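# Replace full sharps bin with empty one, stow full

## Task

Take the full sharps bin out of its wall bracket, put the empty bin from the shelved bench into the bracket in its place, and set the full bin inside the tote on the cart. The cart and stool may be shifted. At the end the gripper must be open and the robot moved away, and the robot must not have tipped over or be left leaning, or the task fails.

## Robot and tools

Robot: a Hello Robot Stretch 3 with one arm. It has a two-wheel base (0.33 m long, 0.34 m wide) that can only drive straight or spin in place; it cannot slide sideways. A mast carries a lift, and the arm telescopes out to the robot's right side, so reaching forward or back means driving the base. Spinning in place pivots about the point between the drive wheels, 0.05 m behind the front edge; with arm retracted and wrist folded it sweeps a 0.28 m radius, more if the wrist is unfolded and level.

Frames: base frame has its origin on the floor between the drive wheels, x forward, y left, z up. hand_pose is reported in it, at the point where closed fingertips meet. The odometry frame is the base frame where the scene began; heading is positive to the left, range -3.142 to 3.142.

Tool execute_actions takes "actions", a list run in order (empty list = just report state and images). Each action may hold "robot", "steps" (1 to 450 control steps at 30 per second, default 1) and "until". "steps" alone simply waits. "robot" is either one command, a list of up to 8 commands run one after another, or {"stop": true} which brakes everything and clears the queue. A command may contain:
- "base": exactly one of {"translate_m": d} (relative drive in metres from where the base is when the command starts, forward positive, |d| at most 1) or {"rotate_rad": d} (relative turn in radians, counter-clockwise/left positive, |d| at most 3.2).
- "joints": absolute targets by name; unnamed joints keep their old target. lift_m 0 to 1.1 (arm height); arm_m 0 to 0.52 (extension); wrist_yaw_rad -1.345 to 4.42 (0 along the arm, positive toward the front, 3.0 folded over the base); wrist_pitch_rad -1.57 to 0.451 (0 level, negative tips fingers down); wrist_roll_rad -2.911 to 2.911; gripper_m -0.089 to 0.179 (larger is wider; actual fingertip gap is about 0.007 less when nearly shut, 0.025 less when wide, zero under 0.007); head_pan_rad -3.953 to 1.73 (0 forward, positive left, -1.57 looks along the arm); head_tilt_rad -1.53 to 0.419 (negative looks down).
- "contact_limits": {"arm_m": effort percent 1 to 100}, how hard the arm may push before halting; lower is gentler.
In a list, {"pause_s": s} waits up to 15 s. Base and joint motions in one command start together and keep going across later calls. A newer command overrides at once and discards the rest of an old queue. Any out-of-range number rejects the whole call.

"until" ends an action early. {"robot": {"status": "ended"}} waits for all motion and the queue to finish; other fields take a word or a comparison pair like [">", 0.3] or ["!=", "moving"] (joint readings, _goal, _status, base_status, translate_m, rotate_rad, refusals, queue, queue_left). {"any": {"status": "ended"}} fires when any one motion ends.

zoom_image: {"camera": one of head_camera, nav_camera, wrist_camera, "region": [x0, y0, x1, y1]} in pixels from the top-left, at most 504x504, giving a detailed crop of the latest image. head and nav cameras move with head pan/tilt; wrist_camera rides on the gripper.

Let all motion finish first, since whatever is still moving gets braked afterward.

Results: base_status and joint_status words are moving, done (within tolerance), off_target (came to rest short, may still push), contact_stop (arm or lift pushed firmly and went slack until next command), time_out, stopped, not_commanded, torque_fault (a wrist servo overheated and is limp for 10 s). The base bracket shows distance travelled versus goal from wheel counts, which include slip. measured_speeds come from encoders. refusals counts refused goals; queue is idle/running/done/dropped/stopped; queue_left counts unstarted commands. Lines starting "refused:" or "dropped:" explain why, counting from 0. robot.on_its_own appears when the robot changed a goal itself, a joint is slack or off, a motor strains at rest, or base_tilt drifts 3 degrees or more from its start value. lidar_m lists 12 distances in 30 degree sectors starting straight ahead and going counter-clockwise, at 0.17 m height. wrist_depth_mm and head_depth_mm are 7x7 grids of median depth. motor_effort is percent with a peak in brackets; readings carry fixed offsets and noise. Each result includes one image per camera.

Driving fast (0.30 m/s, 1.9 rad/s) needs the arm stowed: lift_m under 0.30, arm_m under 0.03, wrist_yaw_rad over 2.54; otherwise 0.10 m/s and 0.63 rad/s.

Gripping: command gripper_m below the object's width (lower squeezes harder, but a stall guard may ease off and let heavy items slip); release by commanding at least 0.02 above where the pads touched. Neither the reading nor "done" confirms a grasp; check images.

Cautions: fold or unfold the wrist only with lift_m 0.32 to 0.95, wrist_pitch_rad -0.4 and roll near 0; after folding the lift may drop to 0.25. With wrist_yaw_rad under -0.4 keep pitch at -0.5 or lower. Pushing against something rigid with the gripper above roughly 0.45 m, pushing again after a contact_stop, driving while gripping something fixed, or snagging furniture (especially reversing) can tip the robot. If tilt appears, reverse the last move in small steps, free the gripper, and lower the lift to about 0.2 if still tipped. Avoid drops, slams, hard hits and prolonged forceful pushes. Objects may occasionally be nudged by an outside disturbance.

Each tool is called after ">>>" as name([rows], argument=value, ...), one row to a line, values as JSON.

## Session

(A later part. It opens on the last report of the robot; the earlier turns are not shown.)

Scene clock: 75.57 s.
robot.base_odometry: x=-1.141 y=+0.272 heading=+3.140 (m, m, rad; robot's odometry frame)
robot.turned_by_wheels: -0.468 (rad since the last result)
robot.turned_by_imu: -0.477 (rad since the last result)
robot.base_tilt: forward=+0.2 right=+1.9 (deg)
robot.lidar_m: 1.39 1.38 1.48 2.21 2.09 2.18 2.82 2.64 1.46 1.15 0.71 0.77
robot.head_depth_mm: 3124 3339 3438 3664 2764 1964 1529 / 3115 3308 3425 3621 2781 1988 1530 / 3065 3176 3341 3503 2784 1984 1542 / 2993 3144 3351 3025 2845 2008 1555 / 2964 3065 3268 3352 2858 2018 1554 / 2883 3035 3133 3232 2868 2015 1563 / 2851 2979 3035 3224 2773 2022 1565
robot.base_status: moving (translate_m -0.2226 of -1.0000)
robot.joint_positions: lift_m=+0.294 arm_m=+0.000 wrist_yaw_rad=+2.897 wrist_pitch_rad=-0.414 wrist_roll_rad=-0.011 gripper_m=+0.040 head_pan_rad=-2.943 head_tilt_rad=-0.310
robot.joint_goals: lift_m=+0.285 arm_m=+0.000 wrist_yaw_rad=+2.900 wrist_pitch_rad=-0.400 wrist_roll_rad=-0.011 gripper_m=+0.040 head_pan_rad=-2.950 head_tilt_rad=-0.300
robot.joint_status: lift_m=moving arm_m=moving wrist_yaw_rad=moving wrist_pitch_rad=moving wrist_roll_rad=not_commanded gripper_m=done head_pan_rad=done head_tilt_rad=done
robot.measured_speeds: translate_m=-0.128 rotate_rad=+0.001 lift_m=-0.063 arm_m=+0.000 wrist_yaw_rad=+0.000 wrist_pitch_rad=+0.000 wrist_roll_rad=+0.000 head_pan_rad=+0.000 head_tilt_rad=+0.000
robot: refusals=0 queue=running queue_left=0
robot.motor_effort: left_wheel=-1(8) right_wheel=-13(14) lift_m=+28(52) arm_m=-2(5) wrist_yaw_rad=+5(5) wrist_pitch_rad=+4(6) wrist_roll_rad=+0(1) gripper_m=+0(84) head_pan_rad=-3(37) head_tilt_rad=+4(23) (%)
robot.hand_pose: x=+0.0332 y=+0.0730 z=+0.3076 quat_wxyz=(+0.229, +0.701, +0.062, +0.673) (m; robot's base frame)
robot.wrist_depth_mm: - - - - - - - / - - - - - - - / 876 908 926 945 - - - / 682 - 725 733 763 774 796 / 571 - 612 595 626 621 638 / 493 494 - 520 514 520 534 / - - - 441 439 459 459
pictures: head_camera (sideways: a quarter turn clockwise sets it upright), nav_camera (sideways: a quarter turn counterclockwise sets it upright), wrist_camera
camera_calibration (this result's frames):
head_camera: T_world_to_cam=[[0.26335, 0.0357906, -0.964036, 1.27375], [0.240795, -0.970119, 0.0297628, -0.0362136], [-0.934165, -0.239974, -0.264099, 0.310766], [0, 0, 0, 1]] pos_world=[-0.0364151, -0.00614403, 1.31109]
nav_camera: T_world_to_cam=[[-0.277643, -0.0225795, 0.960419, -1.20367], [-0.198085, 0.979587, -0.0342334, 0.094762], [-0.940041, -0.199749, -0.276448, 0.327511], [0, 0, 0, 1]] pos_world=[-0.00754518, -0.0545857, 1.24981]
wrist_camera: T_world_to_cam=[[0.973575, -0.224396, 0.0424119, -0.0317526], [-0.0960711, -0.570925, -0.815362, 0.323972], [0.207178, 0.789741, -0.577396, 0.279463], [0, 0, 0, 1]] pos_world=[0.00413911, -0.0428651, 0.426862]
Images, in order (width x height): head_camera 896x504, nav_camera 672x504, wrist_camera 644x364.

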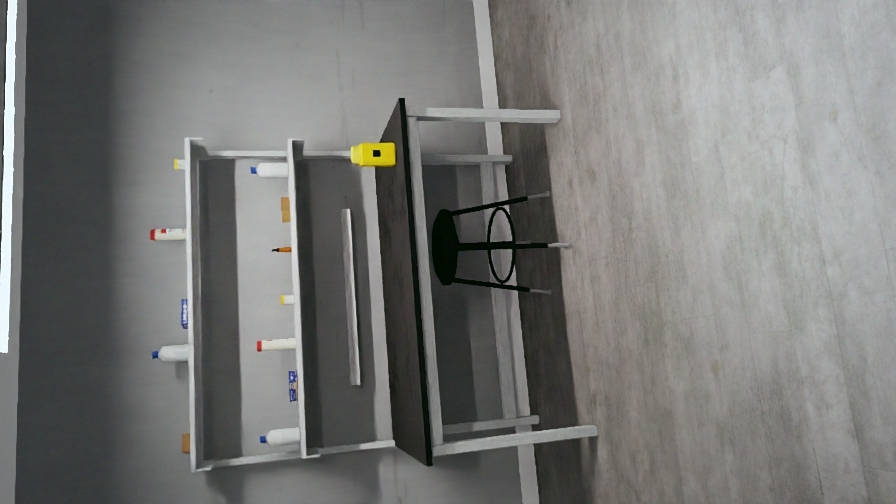

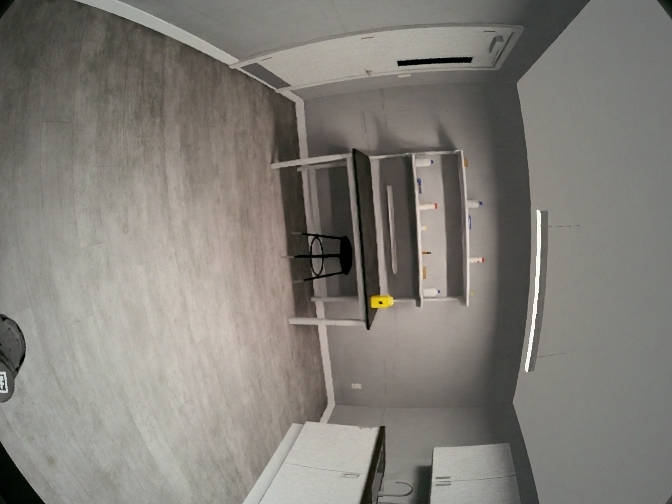

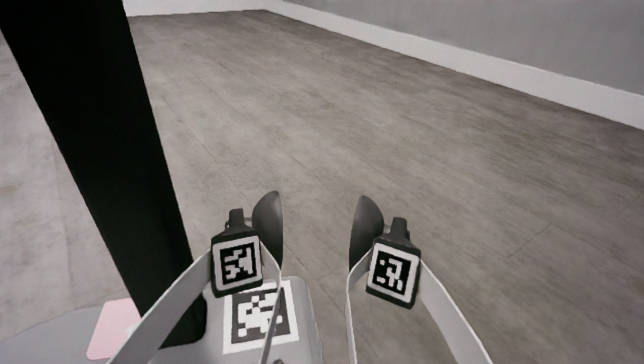

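Keep driving; re-issue goals based on odometry x.

>>> execute_actions([
  {"steps":200,"until":{"robot":{"x":[">",-0.75]}}},
  {"robot":{"base":{"translate_m":-1.0}},"steps":200,"until":{"robot":{"x":[">",0.02]}}},
  {"robot":{"base":{"translate_m":-1.0},"joints":{"head_pan_rad":-2.85,"head_tilt_rad":-0.4}},"steps":200,"until":{"robot":{"x":[">",0.6]}}},
])

Scene clock: 81.67 s.
robot.base_odometry: x=+0.606 y=+0.269 heading=+3.140 (m, m, rad; robot's odometry frame)
robot.turned_by_wheels: +0.000 (rad since the last result)
robot.turned_by_imu: -0.002 (rad since the last result)
robot.base_tilt: forward=-1.2 right=+0.1 (deg)
robot.lidar_m: 2.27 2.97 1.70 1.34 1.33 1.42 1.08 1.10 1.46 1.86 1.83 1.97
robot.head_depth_mm: 1583 1683 1812 1929 2086 1759 1413 / 1571 1668 1790 1858 1171 1646 1366 / 1493 1583 1740 1224 1179 1790 1429 / 1544 1620 1730 1563 1197 1793 1433 / 1525 1610 1707 1586 1195 1746 1434 / 1516 1585 1685 1607 1149 1771 1421 / 1487 1579 1669 1621 1161 1777 1453
robot.base_status: moving (translate_m -0.5772 of -1.0000)
robot.joint_positions: lift_m=+0.285 arm_m=+0.000 wrist_yaw_rad=+2.897 wrist_pitch_rad=-0.415 wrist_roll_rad=-0.011 gripper_m=+0.040 head_pan_rad=-2.857 head_tilt_rad=-0.395
robot.joint_goals: lift_m=+0.285 arm_m=+0.000 wrist_yaw_rad=+2.900 wrist_pitch_rad=-0.400 wrist_roll_rad=-0.011 gripper_m=+0.040 head_pan_rad=-2.850 head_tilt_rad=-0.400
robot.joint_status: lift_m=done arm_m=done wrist_yaw_rad=done wrist_pitch_rad=done wrist_roll_rad=not_commanded gripper_m=done head_pan_rad=done head_tilt_rad=done
robot.measured_speeds: translate_m=-0.293 rotate_rad=+0.000 lift_m=+0.000 arm_m=+0.000 wrist_yaw_rad=+0.000 wrist_pitch_rad=+0.000 wrist_roll_rad=+0.000 head_pan_rad=+0.000 head_tilt_rad=+0.000
robot: refusals=0 queue=running queue_left=0
robot.motor_effort: left_wheel=+4(3) right_wheel=-7(13) lift_m=+28(25) arm_m=-3(5) wrist_yaw_rad=+3(3) wrist_pitch_rad=+5(5) wrist_roll_rad=+0(0) gripper_m=+0(1) head_pan_rad=+3(10) head_tilt_rad=-2(11) (%)
robot.hand_pose: x=+0.0331 y=+0.0729 z=+0.2988 quat_wxyz=(+0.229, +0.700, +0.062, +0.673) (m; robot's base frame)
robot.wrist_depth_mm: - - - - - - - / - - - - - - - / 852 892 900 925 951 973 998 / 673 - 695 718 747 746 782 / 558 - 589 583 606 604 616 / 479 - - 499 498 503 520 / - - - 428 436 443 445
pictures: head_camera (sideways: a quarter turn clockwise sets it upright), nav_camera (sideways: a quarter turn counterclockwise sets it upright), wrist_camera
camera_calibration (this result's frames):
head_camera: T_world_to_cam=[[0.337116, 0.0809715, -0.937975, 1.23926], [0.320446, -0.946676, 0.0334482, -0.0414939], [-0.88525, -0.311846, -0.345087, 0.415871], [0, 0, 0, 1]] pos_world=[-0.0363299, -0.00993892, 1.3073]
nav_camera: T_world_to_cam=[[-0.352154, -0.0689357, 0.9334, -1.16793], [-0.278491, 0.959831, -0.0341813, 0.0951809], [-0.89355, -0.27198, -0.357206, 0.432329], [0, 0, 0, 1]] pos_world=[0.00152358, -0.0542847, 1.24783]
wrist_camera: T_world_to_cam=[[0.973617, -0.224214, 0.0424043, -0.0313503], [-0.0960567, -0.571273, -0.81512, 0.316676], [0.206985, 0.789542, -0.577738, 0.274516], [0, 0, 0, 1]] pos_world=[0.0041211, -0.0428632, 0.418056]
Images, in order (width x height): head_camera 896x504, nav_camera 672x504, wrist_camera 644x364.

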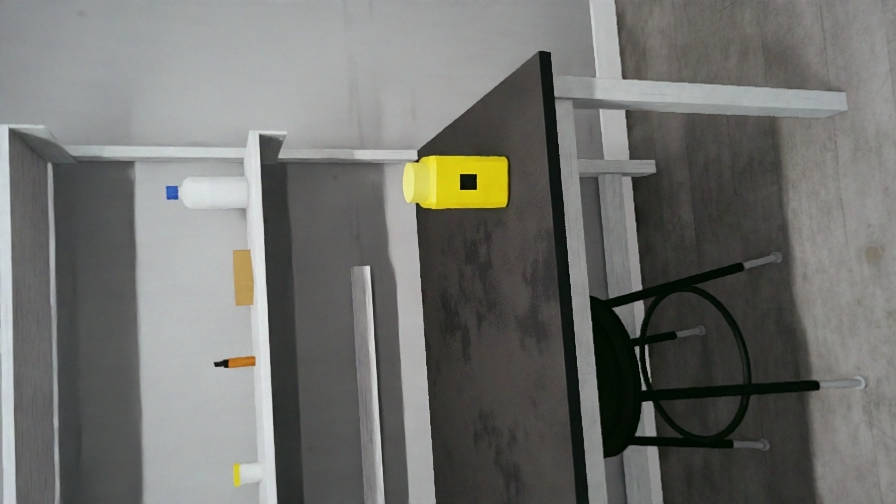

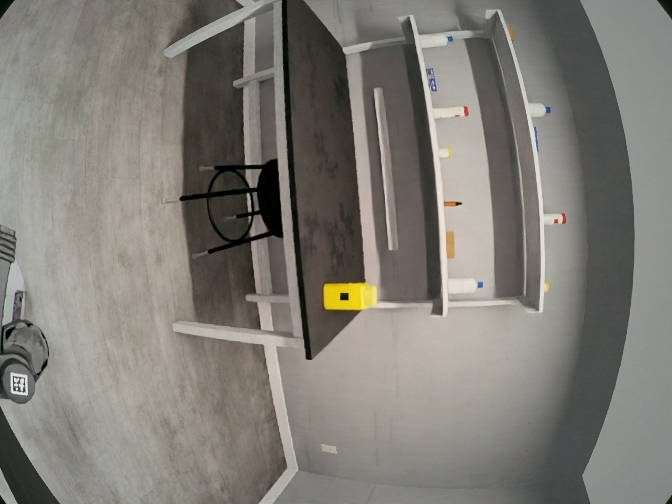

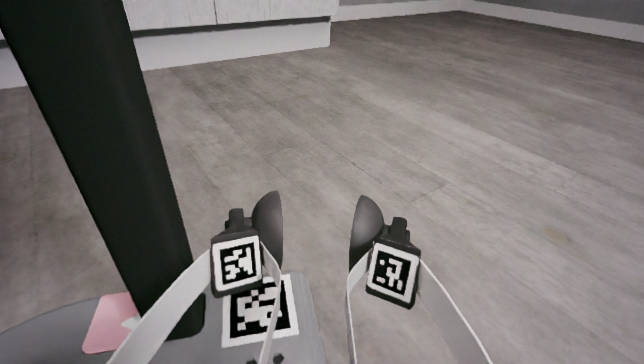

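>>> execute_actions([
  {"steps":200,"until":{"robot":{"base_status":["!=","moving"]}}},
  {"robot":{"base":{"rotate_rad":-1.34},"joints":{"lift_m":0.78,"head_pan_rad":-1.5,"head_tilt_rad":-0.6}},"steps":300,"until":{"robot":{"lift_m":[">",0.36]}}},
  {"robot":{"joints":{"wrist_yaw_rad":0.0,"gripper_m":0.165}},"steps":300,"until":{"robot":{"base_status":["!=","moving"]}}},
  {"robot":{"base":{"translate_m":0.11}},"steps":300,"until":{"robot":{"wrist_yaw_rad":["<",0.6]}}},
  {"robot":{"joints":{"wrist_pitch_rad":0.03}},"steps":300,"until":{"robot":{"status":"ended"}}},
])

Scene clock: 89.80 s.
robot.base_odometry: x=+1.004 y=+0.375 heading=+1.800 (m, m, rad; robot's odometry frame)
robot.turned_by_wheels: -1.340 (rad since the last result)
robot.turned_by_imu: -1.363 (rad since the last result)
robot.base_tilt: forward=-0.6 right=+1.6 (deg)
robot.lidar_m: 1.87 1.90 2.32 3.37 3.33 1.39 1.26 1.26 0.68 0.69 0.73 1.25
robot.head_depth_mm: 1192 1306 1459 1579 808 1368 1202 / 1137 1285 1400 915 811 1483 - / 987 1282 1375 832 814 1481 - / 1130 1265 1369 1015 799 1449 1246 / 1121 1259 1342 1022 800 1463 1252 / 1110 1242 1343 1034 794 1472 1203 / 1120 1236 1340 1046 784 1217 1270
robot.base_status: done (translate_m +0.1100 of +0.1100)
robot.joint_positions: lift_m=+0.780 arm_m=+0.000 wrist_yaw_rad=+0.003 wrist_pitch_rad=+0.005 wrist_roll_rad=-0.011 gripper_m=+0.165 head_pan_rad=-1.507 head_tilt_rad=-0.593
robot.joint_goals: lift_m=+0.780 arm_m=+0.000 wrist_yaw_rad=+0.000 wrist_pitch_rad=+0.030 wrist_roll_rad=-0.011 gripper_m=+0.165 head_pan_rad=-1.500 head_tilt_rad=-0.600
robot.joint_status: lift_m=done arm_m=done wrist_yaw_rad=done wrist_pitch_rad=done wrist_roll_rad=not_commanded gripper_m=done head_pan_rad=done head_tilt_rad=done
robot.measured_speeds: translate_m=+0.000 rotate_rad=+0.000 lift_m=+0.000 arm_m=+0.000 wrist_yaw_rad=+0.000 wrist_pitch_rad=+0.000 wrist_roll_rad=+0.000 head_pan_rad=+0.000 head_tilt_rad=+0.000
robot: refusals=0 queue=done queue_left=0
robot.motor_effort: left_wheel=+4(10) right_wheel=-5(12) lift_m=+52(52) arm_m=-3(3) wrist_yaw_rad=-3(5) wrist_pitch_rad=+9(10) wrist_roll_rad=+0(0) gripper_m=-1(83) head_pan_rad=+3(37) head_tilt_rad=-2(16) (%)
robot.hand_pose: x=-0.0208 y=-0.4016 z=+0.8956 quat_wxyz=(+0.711, -0.001, -0.703, +0.002) (m; robot's base frame)
robot.wrist_depth_mm: 966 996 - 970 - - - / - - - - - - - / - - - - - - - / 795 831 919 523 - - - / 491 501 522 526 572 - - / - 353 392 398 416 455 - / 387 544 - - 502 - -
pictures: head_camera (sideways: a quarter turn clockwise sets it upright), nav_camera (sideways: a quarter turn counterclockwise sets it upright), wrist_camera
camera_calibration (this result's frames):
head_camera: T_world_to_cam=[[-0.0165869, 0.524204, -0.851431, 1.12852], [0.994328, 0.0981238, 0.0410416, -0.0554807], [0.10506, -0.845921, -0.522858, 0.641156], [0, 0, 0, 1]] pos_world=[0.00652494, -0.0437637, 1.29837]
nav_camera: T_world_to_cam=[[0.00148088, -0.535128, 0.844769, -1.05447], [-0.997936, -0.0550218, -0.0331048, 0.0981593], [0.064196, -0.842977, -0.534105, 0.656676], [0, 0, 0, 1]] pos_world=[0.0573623, -0.00531401, 1.24477]
wrist_camera: T_world_to_cam=[[-0.998937, -0.00193445, 0.0460583, -0.0655742], [-0.0455511, 0.194999, -0.979745, 0.983073], [-0.00708607, -0.980802, -0.19488, -0.05316], [0, 0, 0, 1]] pos_world=[-0.0211011, -0.243965, 0.955821]
Images, in order (width x height): head_camera 896x504, nav_camera 672x504, wrist_camera 644x364.

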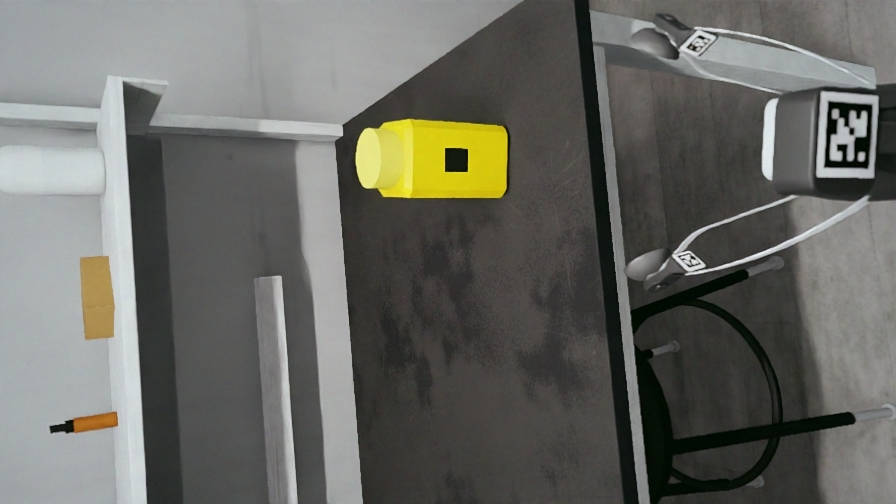

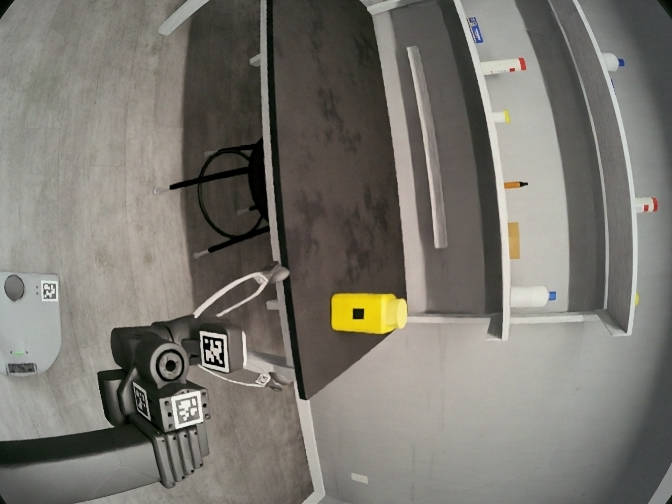

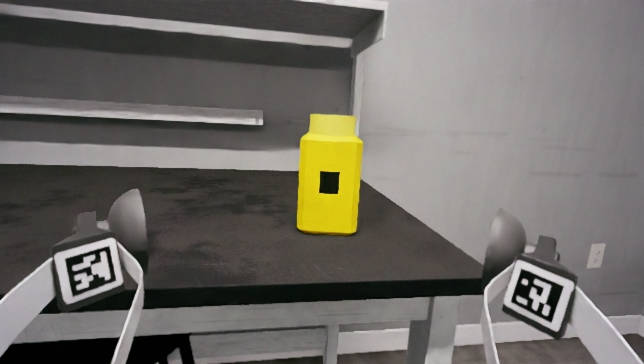

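>>> zoom_image(camera="head_camera", region=[340, 90, 540, 230])

>>> execute_actions([
  {"robot":{"base":{"translate_m":-0.019},"joints":{"arm_m":0.26}},"steps":300,"until":{"robot":{"status":"ended"}}},
])

Region (340, 90, 540, 230) of head_camera's 896x504 image, scaled by 2.520, with more detail than that image has; it fills the top 353 rows of this view, and the rest is white.

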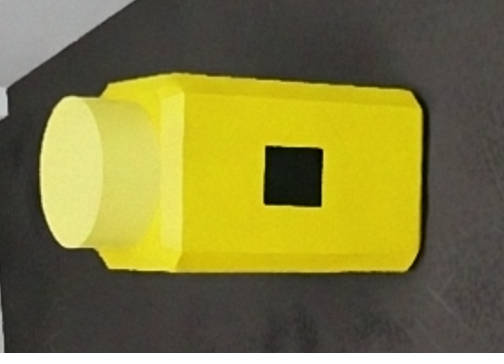

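Scene clock: 93.53 s.
robot.base_odometry: x=+1.008 y=+0.357 heading=+1.800 (m, m, rad; robot's odometry frame)
robot.turned_by_wheels: +0.000 (rad since the last result)
robot.turned_by_imu: -0.001 (rad since the last result)
robot.base_tilt: forward=-0.6 right=+1.6 (deg)
robot.lidar_m: 1.89 1.93 2.33 3.37 3.27 1.38 1.24 1.25 0.68 0.68 0.74 1.27
robot.head_depth_mm: 1198 1326 1454 1600 - 1379 1212 / 1138 1277 1421 997 - 1402 1183 / 990 1290 1379 811 814 1442 1247 / 1142 1270 1370 1016 805 1490 1247 / 1120 1258 1341 1024 799 1463 1256 / 1131 1244 1353 1036 797 1470 1236 / 1102 1236 1340 1039 785 1185 1248
robot.base_status: done (translate_m -0.0190 of -0.0190)
robot.joint_positions: lift_m=+0.780 arm_m=+0.260 wrist_yaw_rad=+0.001 wrist_pitch_rad=+0.005 wrist_roll_rad=-0.011 gripper_m=+0.165 head_pan_rad=-1.507 head_tilt_rad=-0.593
robot.joint_goals: lift_m=+0.780 arm_m=+0.260 wrist_yaw_rad=+0.000 wrist_pitch_rad=+0.030 wrist_roll_rad=-0.011 gripper_m=+0.165 head_pan_rad=-1.500 head_tilt_rad=-0.600
robot.joint_status: lift_m=done arm_m=done wrist_yaw_rad=done wrist_pitch_rad=done wrist_roll_rad=not_commanded gripper_m=done head_pan_rad=done head_tilt_rad=done
robot.measured_speeds: translate_m=+0.000 rotate_rad=+0.000 lift_m=+0.000 arm_m=+0.000 wrist_yaw_rad=+0.000 wrist_pitch_rad=+0.000 wrist_roll_rad=+0.000 head_pan_rad=+0.000 head_tilt_rad=+0.000
robot: refusals=0 queue=done queue_left=0
robot.motor_effort: left_wheel=+3(6) right_wheel=-4(10) lift_m=+52(51) arm_m=+3(3) wrist_yaw_rad=-1(3) wrist_pitch_rad=+9(9) wrist_roll_rad=+0(0) gripper_m=+0(0) head_pan_rad=+3(3) head_tilt_rad=-2(2) (%)
robot.hand_pose: x=-0.0211 y=-0.6611 z=+0.8956 quat_wxyz=(+0.711, -0.001, -0.703, +0.002) (m; robot's base frame)
robot.wrist_depth_mm: 765 797 809 853 909 946 993 / 767 815 857 882 937 998 - / 810 839 877 254 940 - - / 801 858 766 245 - - - / 499 503 477 254 - - - / - 354 340 263 382 - - / 269 274 271 272 293 300 -
pictures: head_camera (sideways: a quarter turn clockwise sets it upright), nav_camera (sideways: a quarter turn counterclockwise sets it upright), wrist_camera
camera_calibration (this result's frames):
head_camera: T_world_to_cam=[[-0.0165871, 0.524204, -0.851431, 1.12852], [0.994328, 0.0981242, 0.0410415, -0.0554807], [0.10506, -0.845921, -0.522858, 0.641156], [0, 0, 0, 1]] pos_world=[0.00652495, -0.0437637, 1.29837]
nav_camera: T_world_to_cam=[[0.00148106, -0.535128, 0.84477, -1.05447], [-0.997936, -0.0550222, -0.0331048, 0.0981593], [0.0641963, -0.842977, -0.534105, 0.656676], [0, 0, 0, 1]] pos_world=[0.0573623, -0.005314, 1.24477]
wrist_camera: T_world_to_cam=[[-0.998938, -0.000782901, 0.0460583, -0.0656101], [-0.0453272, 0.194936, -0.979768, 1.03368], [-0.00821134, -0.980816, -0.194764, -0.307814], [0, 0, 0, 1]] pos_world=[-0.0212145, -0.50346, 0.955833]
Images, in order (width x height): head_camera 896x504, nav_camera 672x504, wrist_camera 644x364.

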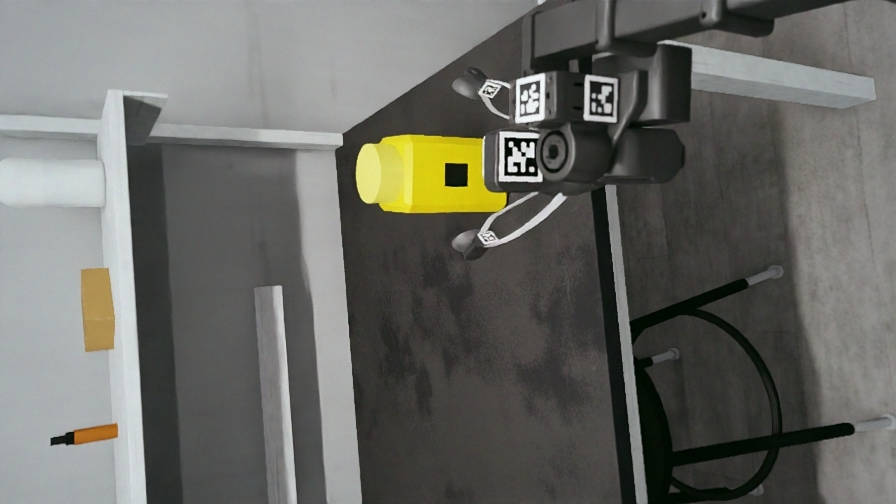

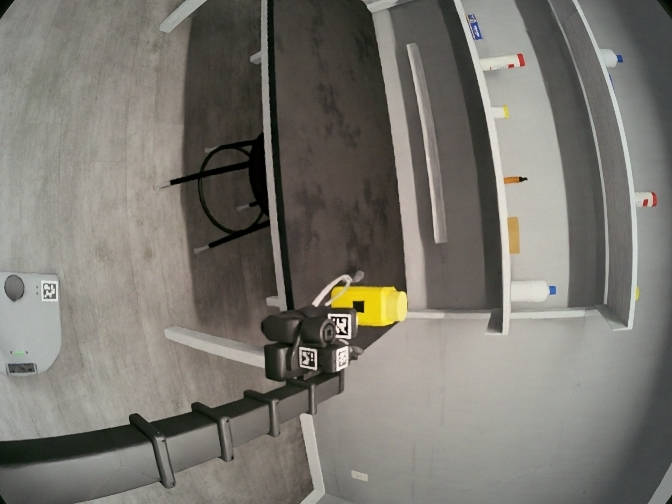

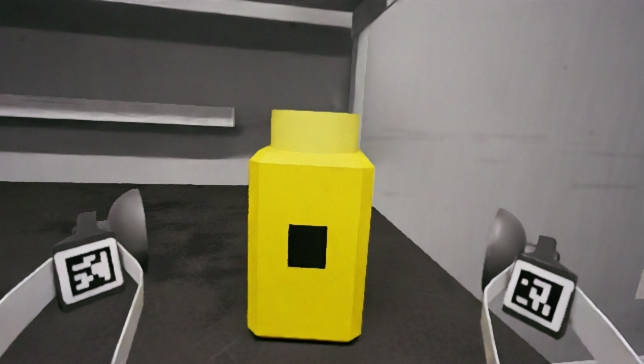

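>>> execute_actions([
  {"robot":{"base":{"translate_m":0.0065},"joints":{"arm_m":0.396}},"steps":300,"until":{"robot":{"status":"ended"}}},
])

Scene clock: 96.37 s.
robot.base_odometry: x=+1.006 y=+0.363 heading=+1.800 (m, m, rad; robot's odometry frame)
robot.turned_by_wheels: +0.000 (rad since the last result)
robot.turned_by_imu: -0.001 (rad since the last result)
robot.base_tilt: forward=-0.6 right=+1.6 (deg)
robot.lidar_m: 1.88 1.92 2.33 3.37 3.29 1.38 1.24 1.25 0.68 0.68 0.73 1.27
robot.head_depth_mm: 1190 1303 1461 1594 - 955 1204 / 1156 1278 1416 1067 785 1443 1177 / 986 1283 1368 831 814 1489 1237 / 1136 1267 1362 1014 804 1485 1248 / 1116 1255 1339 1024 799 1459 1254 / 1122 1247 1353 1036 801 1478 1234 / 1114 1238 1342 1044 783 1227 1248
robot.base_status: done (translate_m +0.0065 of +0.0065)
robot.joint_positions: lift_m=+0.780 arm_m=+0.396 wrist_yaw_rad=+0.001 wrist_pitch_rad=+0.005 wrist_roll_rad=-0.011 gripper_m=+0.165 head_pan_rad=-1.507 head_tilt_rad=-0.593
robot.joint_goals: lift_m=+0.780 arm_m=+0.396 wrist_yaw_rad=+0.000 wrist_pitch_rad=+0.030 wrist_roll_rad=-0.011 gripper_m=+0.165 head_pan_rad=-1.500 head_tilt_rad=-0.600
robot.joint_status: lift_m=done arm_m=done wrist_yaw_rad=done wrist_pitch_rad=done wrist_roll_rad=not_commanded gripper_m=done head_pan_rad=done head_tilt_rad=done
robot.measured_speeds: translate_m=+0.000 rotate_rad=+0.000 lift_m=+0.000 arm_m=+0.000 wrist_yaw_rad=+0.000 wrist_pitch_rad=+0.000 wrist_roll_rad=+0.000 head_pan_rad=+0.000 head_tilt_rad=+0.000
robot: refusals=0 queue=done queue_left=0
robot.motor_effort: left_wheel=+4(7) right_wheel=-4(8) lift_m=+52(51) arm_m=+3(5) wrist_yaw_rad=-1(1) wrist_pitch_rad=+9(9) wrist_roll_rad=+1(0) gripper_m=+0(0) head_pan_rad=+3(3) head_tilt_rad=-2(2) (%)
robot.hand_pose: x=-0.0211 y=-0.7971 z=+0.8956 quat_wxyz=(+0.711, -0.001, -0.703, +0.002) (m; robot's base frame)
robot.wrist_depth_mm: 642 683 705 733 760 797 842 / 658 704 718 750 778 837 874 / 694 707 643 112 818 878 908 / 713 740 121 114 138 898 955 / 494 500 111 110 110 905 993 / - 350 114 113 114 933 - / 267 274 118 117 118 645 -
pictures: head_camera (sideways: a quarter turn clockwise sets it upright), nav_camera (sideways: a quarter turn counterclockwise sets it upright), wrist_camera
camera_calibration (this result's frames):
head_camera: T_world_to_cam=[[-0.016587, 0.524204, -0.851431, 1.12852], [0.994328, 0.0981239, 0.0410416, -0.0554807], [0.10506, -0.845921, -0.522858, 0.641156], [0, 0, 0, 1]] pos_world=[0.00652494, -0.0437637, 1.29837]
nav_camera: T_world_to_cam=[[0.00148095, -0.535128, 0.844769, -1.05447], [-0.997936, -0.0550219, -0.0331048, 0.0981593], [0.0641961, -0.842977, -0.534106, 0.656676], [0, 0, 0, 1]] pos_world=[0.0573623, -0.005314, 1.24477]
wrist_camera: T_world_to_cam=[[-0.998938, -0.000711764, 0.0460583, -0.0656781], [-0.0453135, 0.194916, -0.979773, 1.06018], [-0.00828014, -0.98082, -0.194741, -0.441225], [0, 0, 0, 1]] pos_world=[-0.0212214, -0.639455, 0.955835]
Images, in order (width x height): head_camera 896x504, nav_camera 672x504, wrist_camera 644x364.

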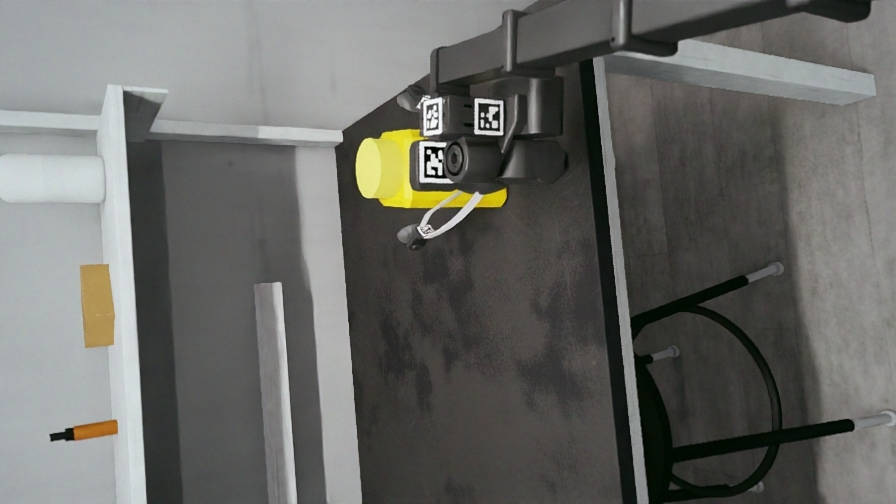

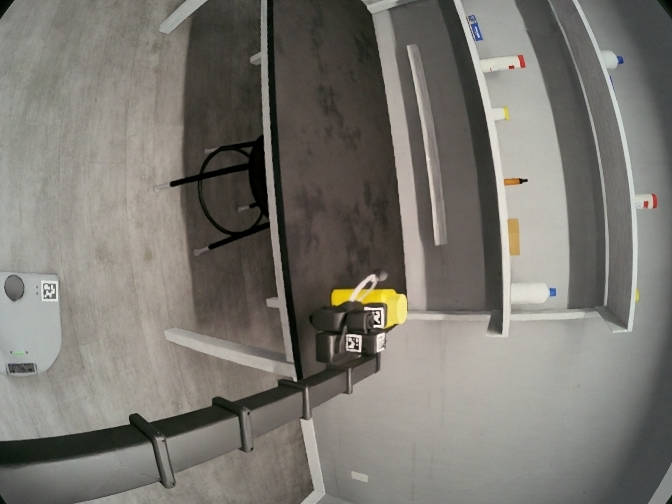

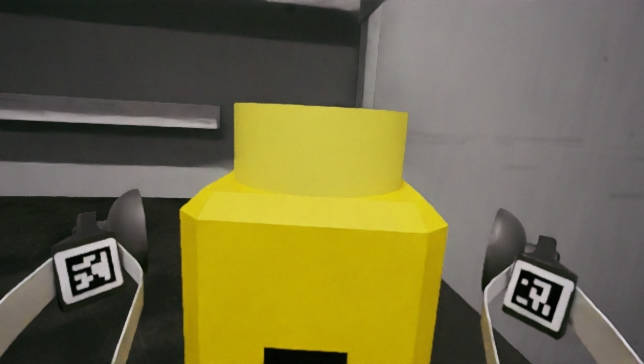

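>>> execute_actions([
  {"robot":{"joints":{"gripper_m":0.066}},"steps":100,"until":{"robot":{"status":"ended"}}},
  {"robot":{"joints":{"lift_m":0.81,"wrist_pitch_rad":0.042}},"steps":100,"until":{"robot":{"lift_m":[">",0.80]}}},
  {"robot":{"joints":{"arm_m":0.0}},"steps":100,"until":{"robot":{"arm_m":["<",0.28]}}},
])

>>> execute_actions([
  {"robot":{"base":{"rotate_rad":-1.529},"joints":{"head_pan_rad":-0.3,"head_tilt_rad":-1.2}},"steps":100,"until":{"robot":{"arm_m":["<",0.12]}}},
  {"robot":{"joints":{"lift_m":0.40,"wrist_yaw_rad":1.6}},"steps":200,"until":{"robot":{"base_status":["!=","moving"]}}},
  {"robot":{"base":{"translate_m":-1.0},"joints":{"wrist_yaw_rad":2.62}},"steps":200,"until":{"robot":{"wrist_yaw_rad":[">",2.58]}}},
])

Scene clock: 102.20 s.
robot.base_odometry: x=+1.006 y=+0.363 heading=+1.800 (m, m, rad; robot's odometry frame)
robot.turned_by_wheels: +0.000 (rad since the last result)
robot.turned_by_imu: -0.001 (rad since the last result)
robot.base_tilt: forward=-0.6 right=+1.6 (deg)
robot.lidar_m: 1.88 1.92 2.33 3.36 3.30 1.38 1.25 1.25 0.68 0.68 0.73 1.27
robot.head_depth_mm: 1187 1312 1457 1605 - 952 1207 / 1158 1276 1411 1038 - 1440 1183 / 989 1283 1377 685 814 1480 1244 / 1131 1272 1356 1019 804 1491 1242 / 1125 1255 1344 1028 802 1459 1249 / 1125 1243 1343 1036 798 1461 1228 / 1112 1231 1346 1044 783 1255 1237
robot.base_status: done (translate_m +0.0065 of +0.0065)
robot.joint_positions: lift_m=+0.810 arm_m=+0.278 wrist_yaw_rad=+0.001 wrist_pitch_rad=+0.005 wrist_roll_rad=-0.011 gripper_m=+0.067 head_pan_rad=-1.507 head_tilt_rad=-0.593
robot.joint_goals: lift_m=+0.810 arm_m=+0.000 wrist_yaw_rad=+0.000 wrist_pitch_rad=+0.042 wrist_roll_rad=-0.011 gripper_m=+0.066 head_pan_rad=-1.500 head_tilt_rad=-0.600
robot.joint_status: lift_m=moving arm_m=moving wrist_yaw_rad=done wrist_pitch_rad=moving wrist_roll_rad=not_commanded gripper_m=done head_pan_rad=done head_tilt_rad=done
robot.measured_speeds: translate_m=+0.000 rotate_rad=+0.000 lift_m=+0.000 arm_m=-0.140 wrist_yaw_rad=+0.000 wrist_pitch_rad=+0.000 wrist_roll_rad=+0.000 head_pan_rad=+0.000 head_tilt_rad=+0.000
robot: refusals=0 queue=running queue_left=0
robot.motor_effort: left_wheel=+4(4) right_wheel=-4(5) lift_m=+50(55) arm_m=-2(4) wrist_yaw_rad=-1(2) wrist_pitch_rad=+14(13) wrist_roll_rad=+0(0) gripper_m=-20(90) head_pan_rad=+3(2) head_tilt_rad=-2(2) (%)
robot.hand_pose: x=-0.0211 y=-0.6797 z=+0.9255 quat_wxyz=(+0.711, -0.001, -0.703, +0.002) (m; robot's base frame)
robot.wrist_depth_mm: 753 779 805 828 876 911 996 / 767 796 841 868 892 976 998 / 776 824 758 119 915 995 - / 788 840 131 122 152 - - / 556 606 116 116 117 - - / 400 369 120 119 119 - - / 311 316 123 123 123 376 -
pictures: head_camera (sideways: a quarter turn clockwise sets it upright), nav_camera (sideways: a quarter turn counterclockwise sets it upright), wrist_camera
camera_calibration (this result's frames):
head_camera: T_world_to_cam=[[-0.0166034, 0.524204, -0.851431, 1.12852], [0.994324, 0.0981551, 0.0410416, -0.0554807], [0.105086, -0.845917, -0.522858, 0.641156], [0, 0, 0, 1]] pos_world=[0.00652632, -0.0437637, 1.29837]
nav_camera: T_world_to_cam=[[0.00149773, -0.535128, 0.844769, -1.05447], [-0.997934, -0.0550532, -0.0331048, 0.0981593], [0.0642226, -0.842975, -0.534105, 0.656676], [0, 0, 0, 1]] pos_world=[0.0573624, -0.0053124, 1.24477]
wrist_camera: T_world_to_cam=[[-0.998939, -0.000675059, 0.0460575, -0.0669578], [-0.0453056, 0.194917, -0.979773, 1.06664], [-0.00831601, -0.980819, -0.194741, -0.320239], [0, 0, 0, 1]] pos_world=[-0.0212251, -0.522048, 0.985786]
Images, in order (width x height): head_camera 896x504, nav_camera 672x504, wrist_camera 644x364.

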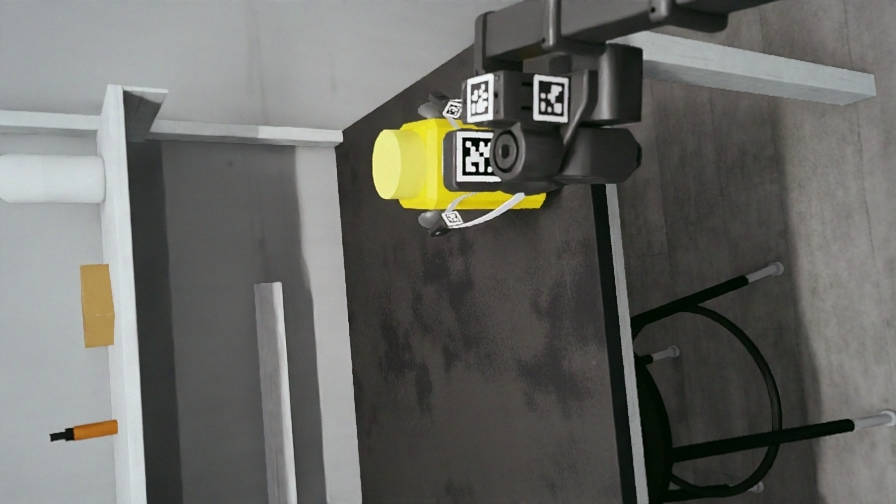

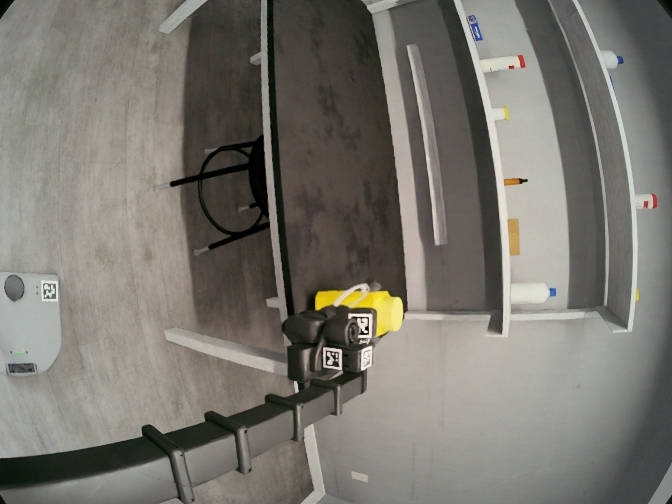

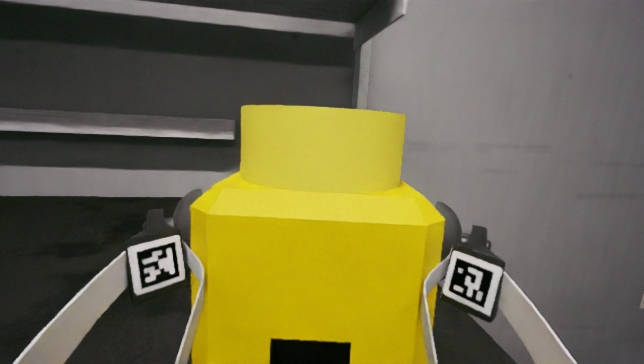

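Scene clock: 106.63 s.
robot.base_odometry: x=+0.935 y=+0.343 heading=+0.271 (m, m, rad; robot's odometry frame)
robot.turned_by_wheels: -1.529 (rad since the last result)
robot.turned_by_imu: -1.555 (rad since the last result)
robot.base_tilt: forward=+1.6 right=+0.5 (deg)
robot.lidar_m: 0.75 0.80 1.29 1.87 1.92 2.39 3.30 3.13 1.37 1.26 1.27 0.75
robot.head_depth_mm: 1822 1657 1488 1368 1254 1187 - / 1782 1668 1503 1378 1263 1179 - / 1706 1681 1507 1379 1266 1192 - / 775 994 1479 1390 1267 1164 - / 774 1660 1535 1396 1286 591 1098 / 777 1633 1543 1401 1288 1175 1102 / 782 731 1527 1412 1300 1197 1105
robot.base_status: moving (translate_m -0.0742 of -1.0000)
robot.joint_positions: lift_m=+0.480 arm_m=+0.000 wrist_yaw_rad=+2.591 wrist_pitch_rad=+0.005 wrist_roll_rad=-0.011 gripper_m=+0.067 head_pan_rad=-0.307 head_tilt_rad=-1.185
robot.joint_goals: lift_m=+0.400 arm_m=+0.000 wrist_yaw_rad=+2.620 wrist_pitch_rad=+0.042 wrist_roll_rad=-0.011 gripper_m=+0.066 head_pan_rad=-0.300 head_tilt_rad=-1.200
robot.joint_status: lift_m=moving arm_m=moving wrist_yaw_rad=moving wrist_pitch_rad=moving wrist_roll_rad=not_commanded gripper_m=done head_pan_rad=done head_tilt_rad=done
robot.measured_speeds: translate_m=-0.100 rotate_rad=+0.000 lift_m=-0.110 arm_m=+0.000 wrist_yaw_rad=+0.440 wrist_pitch_rad=+0.000 wrist_roll_rad=+0.000 head_pan_rad=+0.000 head_tilt_rad=+0.000
robot: refusals=0 queue=running queue_left=0
robot.motor_effort: left_wheel=+2(9) right_wheel=-8(12) lift_m=+30(52) arm_m=-1(5) wrist_yaw_rad=+2(7) wrist_pitch_rad=+12(14) wrist_roll_rad=+0(0) gripper_m=-20(20) head_pan_rad=+2(37) head_tilt_rad=-5(28) (%)
robot.hand_pose: x=+0.1128 y=+0.0733 z=+0.5963 quat_wxyz=(+0.192, +0.676, -0.193, +0.685) (m; robot's base frame)
robot.wrist_depth_mm: - - - - - - - / - - - - 833 639 516 / - - - 119 - - - / - - 131 121 - 845 - / - - 117 116 116 - - / - - 120 119 120 - - / 936 945 124 122 124 - -
pictures: head_camera (sideways: a quarter turn clockwise sets it upright), nav_camera (sideways: a quarter turn counterclockwise sets it upright), wrist_camera
camera_calibration (this result's frames):
head_camera: T_world_to_cam=[[-0.862656, 0.29115, -0.41359, 0.563158], [0.296291, 0.953609, 0.0533038, -0.0671493], [0.409922, -0.0765602, -0.908902, 1.14131], [0, 0, 0, 1]] pos_world=[0.0378574, -0.0125501, 1.27384]
nav_camera: T_world_to_cam=[[0.862203, -0.307552, 0.402514, -0.483459], [-0.326521, -0.944921, -0.0225712, 0.080328], [0.387285, -0.111968, -0.915136, 1.15019], [0, 0, 0, 1]] pos_world=[-0.00238272, 0.0559992, 1.24899]
wrist_camera: T_world_to_cam=[[0.850871, -0.523352, 0.0460558, -0.0879308], [-0.0636584, -0.189718, -0.979773, 0.633581], [0.521504, 0.830728, -0.194741, 0.162746], [0, 0, 0, 1]] pos_world=[0.0302778, -0.061015, 0.656508]
Images, in order (width x height): head_camera 896x504, nav_camera 672x504, wrist_camera 644x364.

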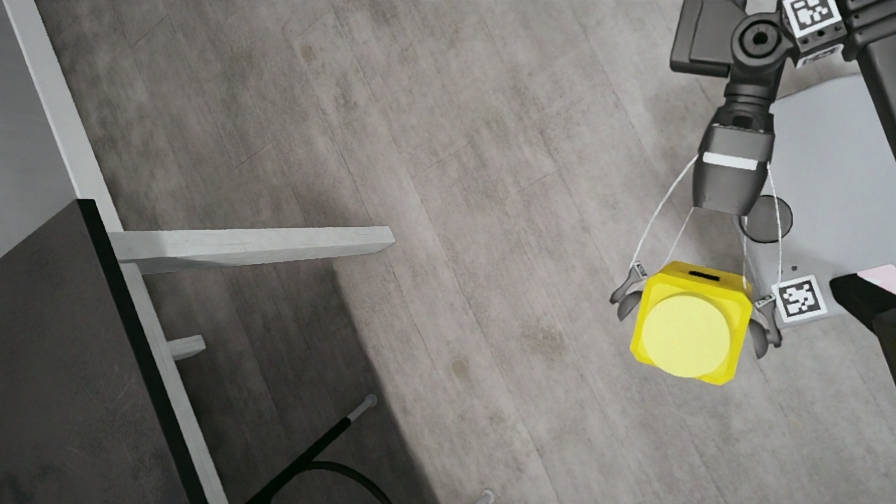

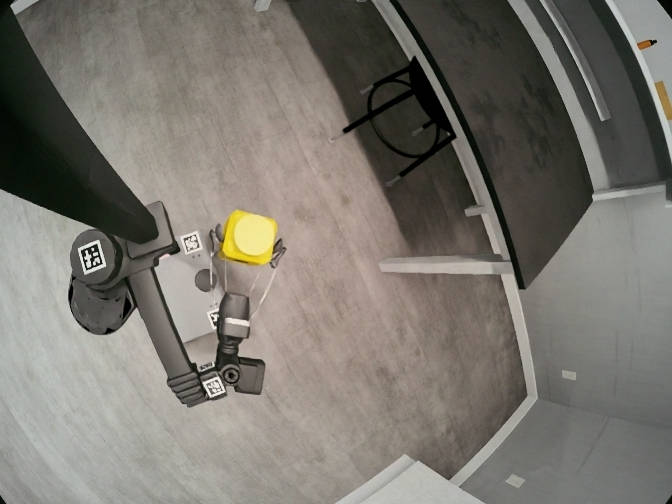

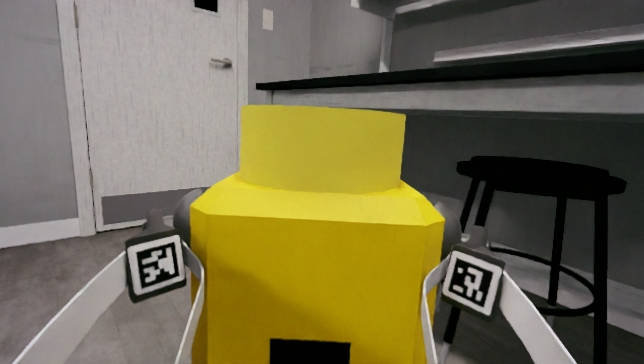

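>>> execute_actions([
  {"robot":{"joints":{"lift_m":0.29}},"steps":200,"until":{"robot":{"x":["<",0.3]}}},
  {"robot":{"base":{"translate_m":-1.0}},"steps":200,"until":{"robot":{"x":["<",-0.567]}}},
  {"robot":{"base":{"translate_m":-1.0},"joints":{"head_pan_rad":-1.57,"head_tilt_rad":-0.55}},"steps":200,"until":{"robot":{"base_status":["!=","moving"]}}},
  {"robot":{"base":{"rotate_rad":-1.44},"joints":{"lift_m":1.035}},"steps":200,"until":{"robot":{"lift_m":[">",0.36]}}},
  {"robot":{"joints":{"wrist_yaw_rad":1.2}},"steps":200,"until":{"robot":{"base_status":["!=","moving"]}}},
  {"robot":{"joints":{"wrist_yaw_rad":0.0}},"steps":200,"until":{"robot":{"lift_m":[">",0.86]}}},
])

Scene clock: 123.27 s.
robot.base_odometry: x=-1.532 y=-0.342 heading=-1.169 (m, m, rad; robot's odometry frame)
robot.turned_by_wheels: -1.440 (rad since the last result)
robot.turned_by_imu: -1.468 (rad since the last result)
robot.base_tilt: forward=-0.6 right=+1.6 (deg)
robot.lidar_m: 2.22 1.97 2.27 3.30 2.21 1.17 1.12 1.10 0.80 0.77 0.80 1.08
robot.head_depth_mm: 615 672 740 826 925 1060 1166 / 619 674 742 827 468 1042 - / 620 676 742 801 420 439 - / 620 679 745 828 449 1049 1222 / 621 679 748 833 940 1071 1225 / 623 681 748 831 942 1075 1222 / 625 683 752 835 941 1085 1234
robot.base_status: done (rotate_rad -1.4398 of -1.4400)
robot.joint_positions: lift_m=+0.862 arm_m=+0.000 wrist_yaw_rad=+0.003 wrist_pitch_rad=+0.005 wrist_roll_rad=-0.011 gripper_m=+0.067 head_pan_rad=-1.563 head_tilt_rad=-0.556
robot.joint_goals: lift_m=+1.035 arm_m=+0.000 wrist_yaw_rad=+0.000 wrist_pitch_rad=+0.042 wrist_roll_rad=-0.011 gripper_m=+0.066 head_pan_rad=-1.570 head_tilt_rad=-0.550
robot.joint_status: lift_m=moving arm_m=done wrist_yaw_rad=moving wrist_pitch_rad=done wrist_roll_rad=not_commanded gripper_m=done head_pan_rad=done head_tilt_rad=done
robot.measured_speeds: translate_m=+0.000 rotate_rad=+0.000 lift_m=+0.110 arm_m=+0.000 wrist_yaw_rad=+0.000 wrist_pitch_rad=+0.000 wrist_roll_rad=+0.000 head_pan_rad=+0.000 head_tilt_rad=+0.000
robot: refusals=0 queue=running queue_left=0
robot.motor_effort: left_wheel=+4(7) right_wheel=-5(15) lift_m=+54(55) arm_m=-3(2) wrist_yaw_rad=-4(6) wrist_pitch_rad=+13(13) wrist_roll_rad=+0(0) gripper_m=-21(20) head_pan_rad=-2(35) head_tilt_rad=+2(24) (%)
robot.hand_pose: x=-0.0207 y=-0.4016 z=+0.9776 quat_wxyz=(+0.711, -0.001, -0.703, +0.003) (m; robot's base frame)
robot.wrist_depth_mm: 490 487 492 496 491 487 487 / 510 513 506 509 510 507 500 / 515 523 520 119 512 519 515 / 542 541 131 121 152 538 527 / 555 554 117 117 117 555 550 / 575 583 120 119 120 573 574 / 603 595 124 123 123 591 590
pictures: head_camera (sideways: a quarter turn clockwise sets it upright), nav_camera (sideways: a quarter turn counterclockwise sets it upright), wrist_camera
camera_calibration (this result's frames):
head_camera: T_world_to_cam=[[0.0131459, 0.492465, -0.870233, 1.15286], [0.99826, 0.0435737, 0.0397383, -0.0538099], [0.057489, -0.869241, -0.491035, 0.600041], [0, 0, 0, 1]] pos_world=[0.00406516, -0.0438178, 1.30003]
nav_camera: T_world_to_cam=[[-0.0288402, -0.502763, 0.863943, -1.07929], [-0.999442, -0.0000731087, -0.033406, 0.0985623], [0.0168585, -0.864424, -0.50248, 0.615817], [0, 0, 0, 1]] pos_world=[0.0569986, -0.0102924, 1.24517]
wrist_camera: T_world_to_cam=[[-0.998936, -0.00220478, 0.0460634, -0.0693944], [-0.0456096, 0.194866, -0.979769, 1.0634], [-0.00681601, -0.980827, -0.194759, -0.037296], [0, 0, 0, 1]] pos_world=[-0.0210736, -0.243954, 1.03782]
Images, in order (width x height): head_camera 896x504, nav_camera 672x504, wrist_camera 644x364.

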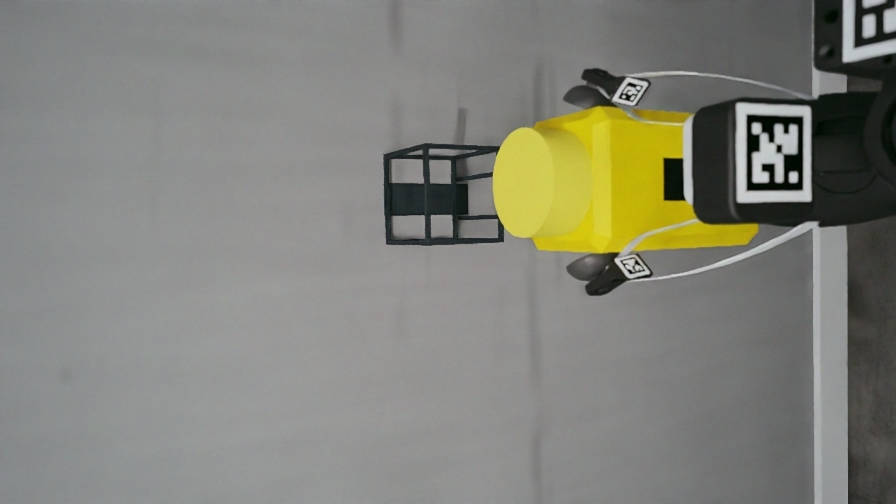

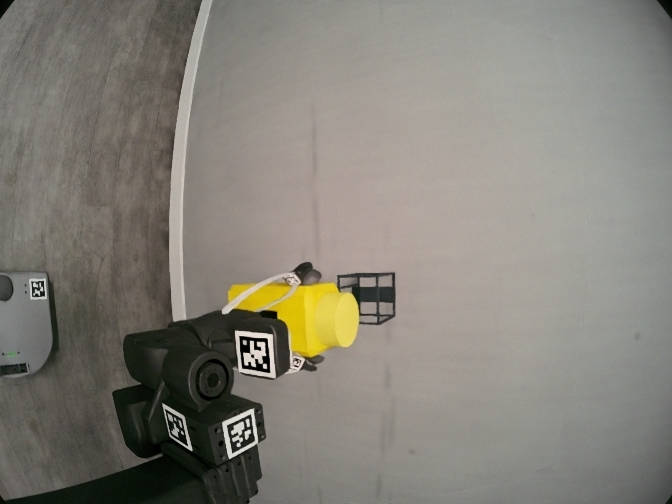

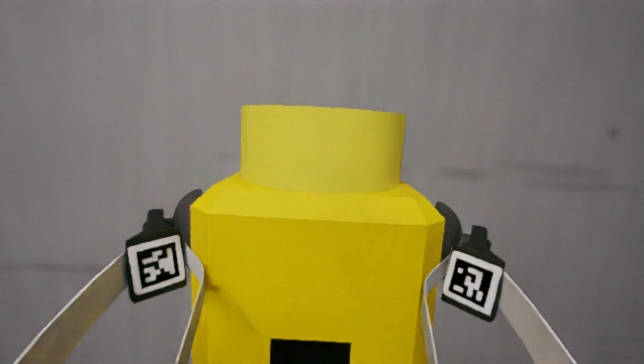

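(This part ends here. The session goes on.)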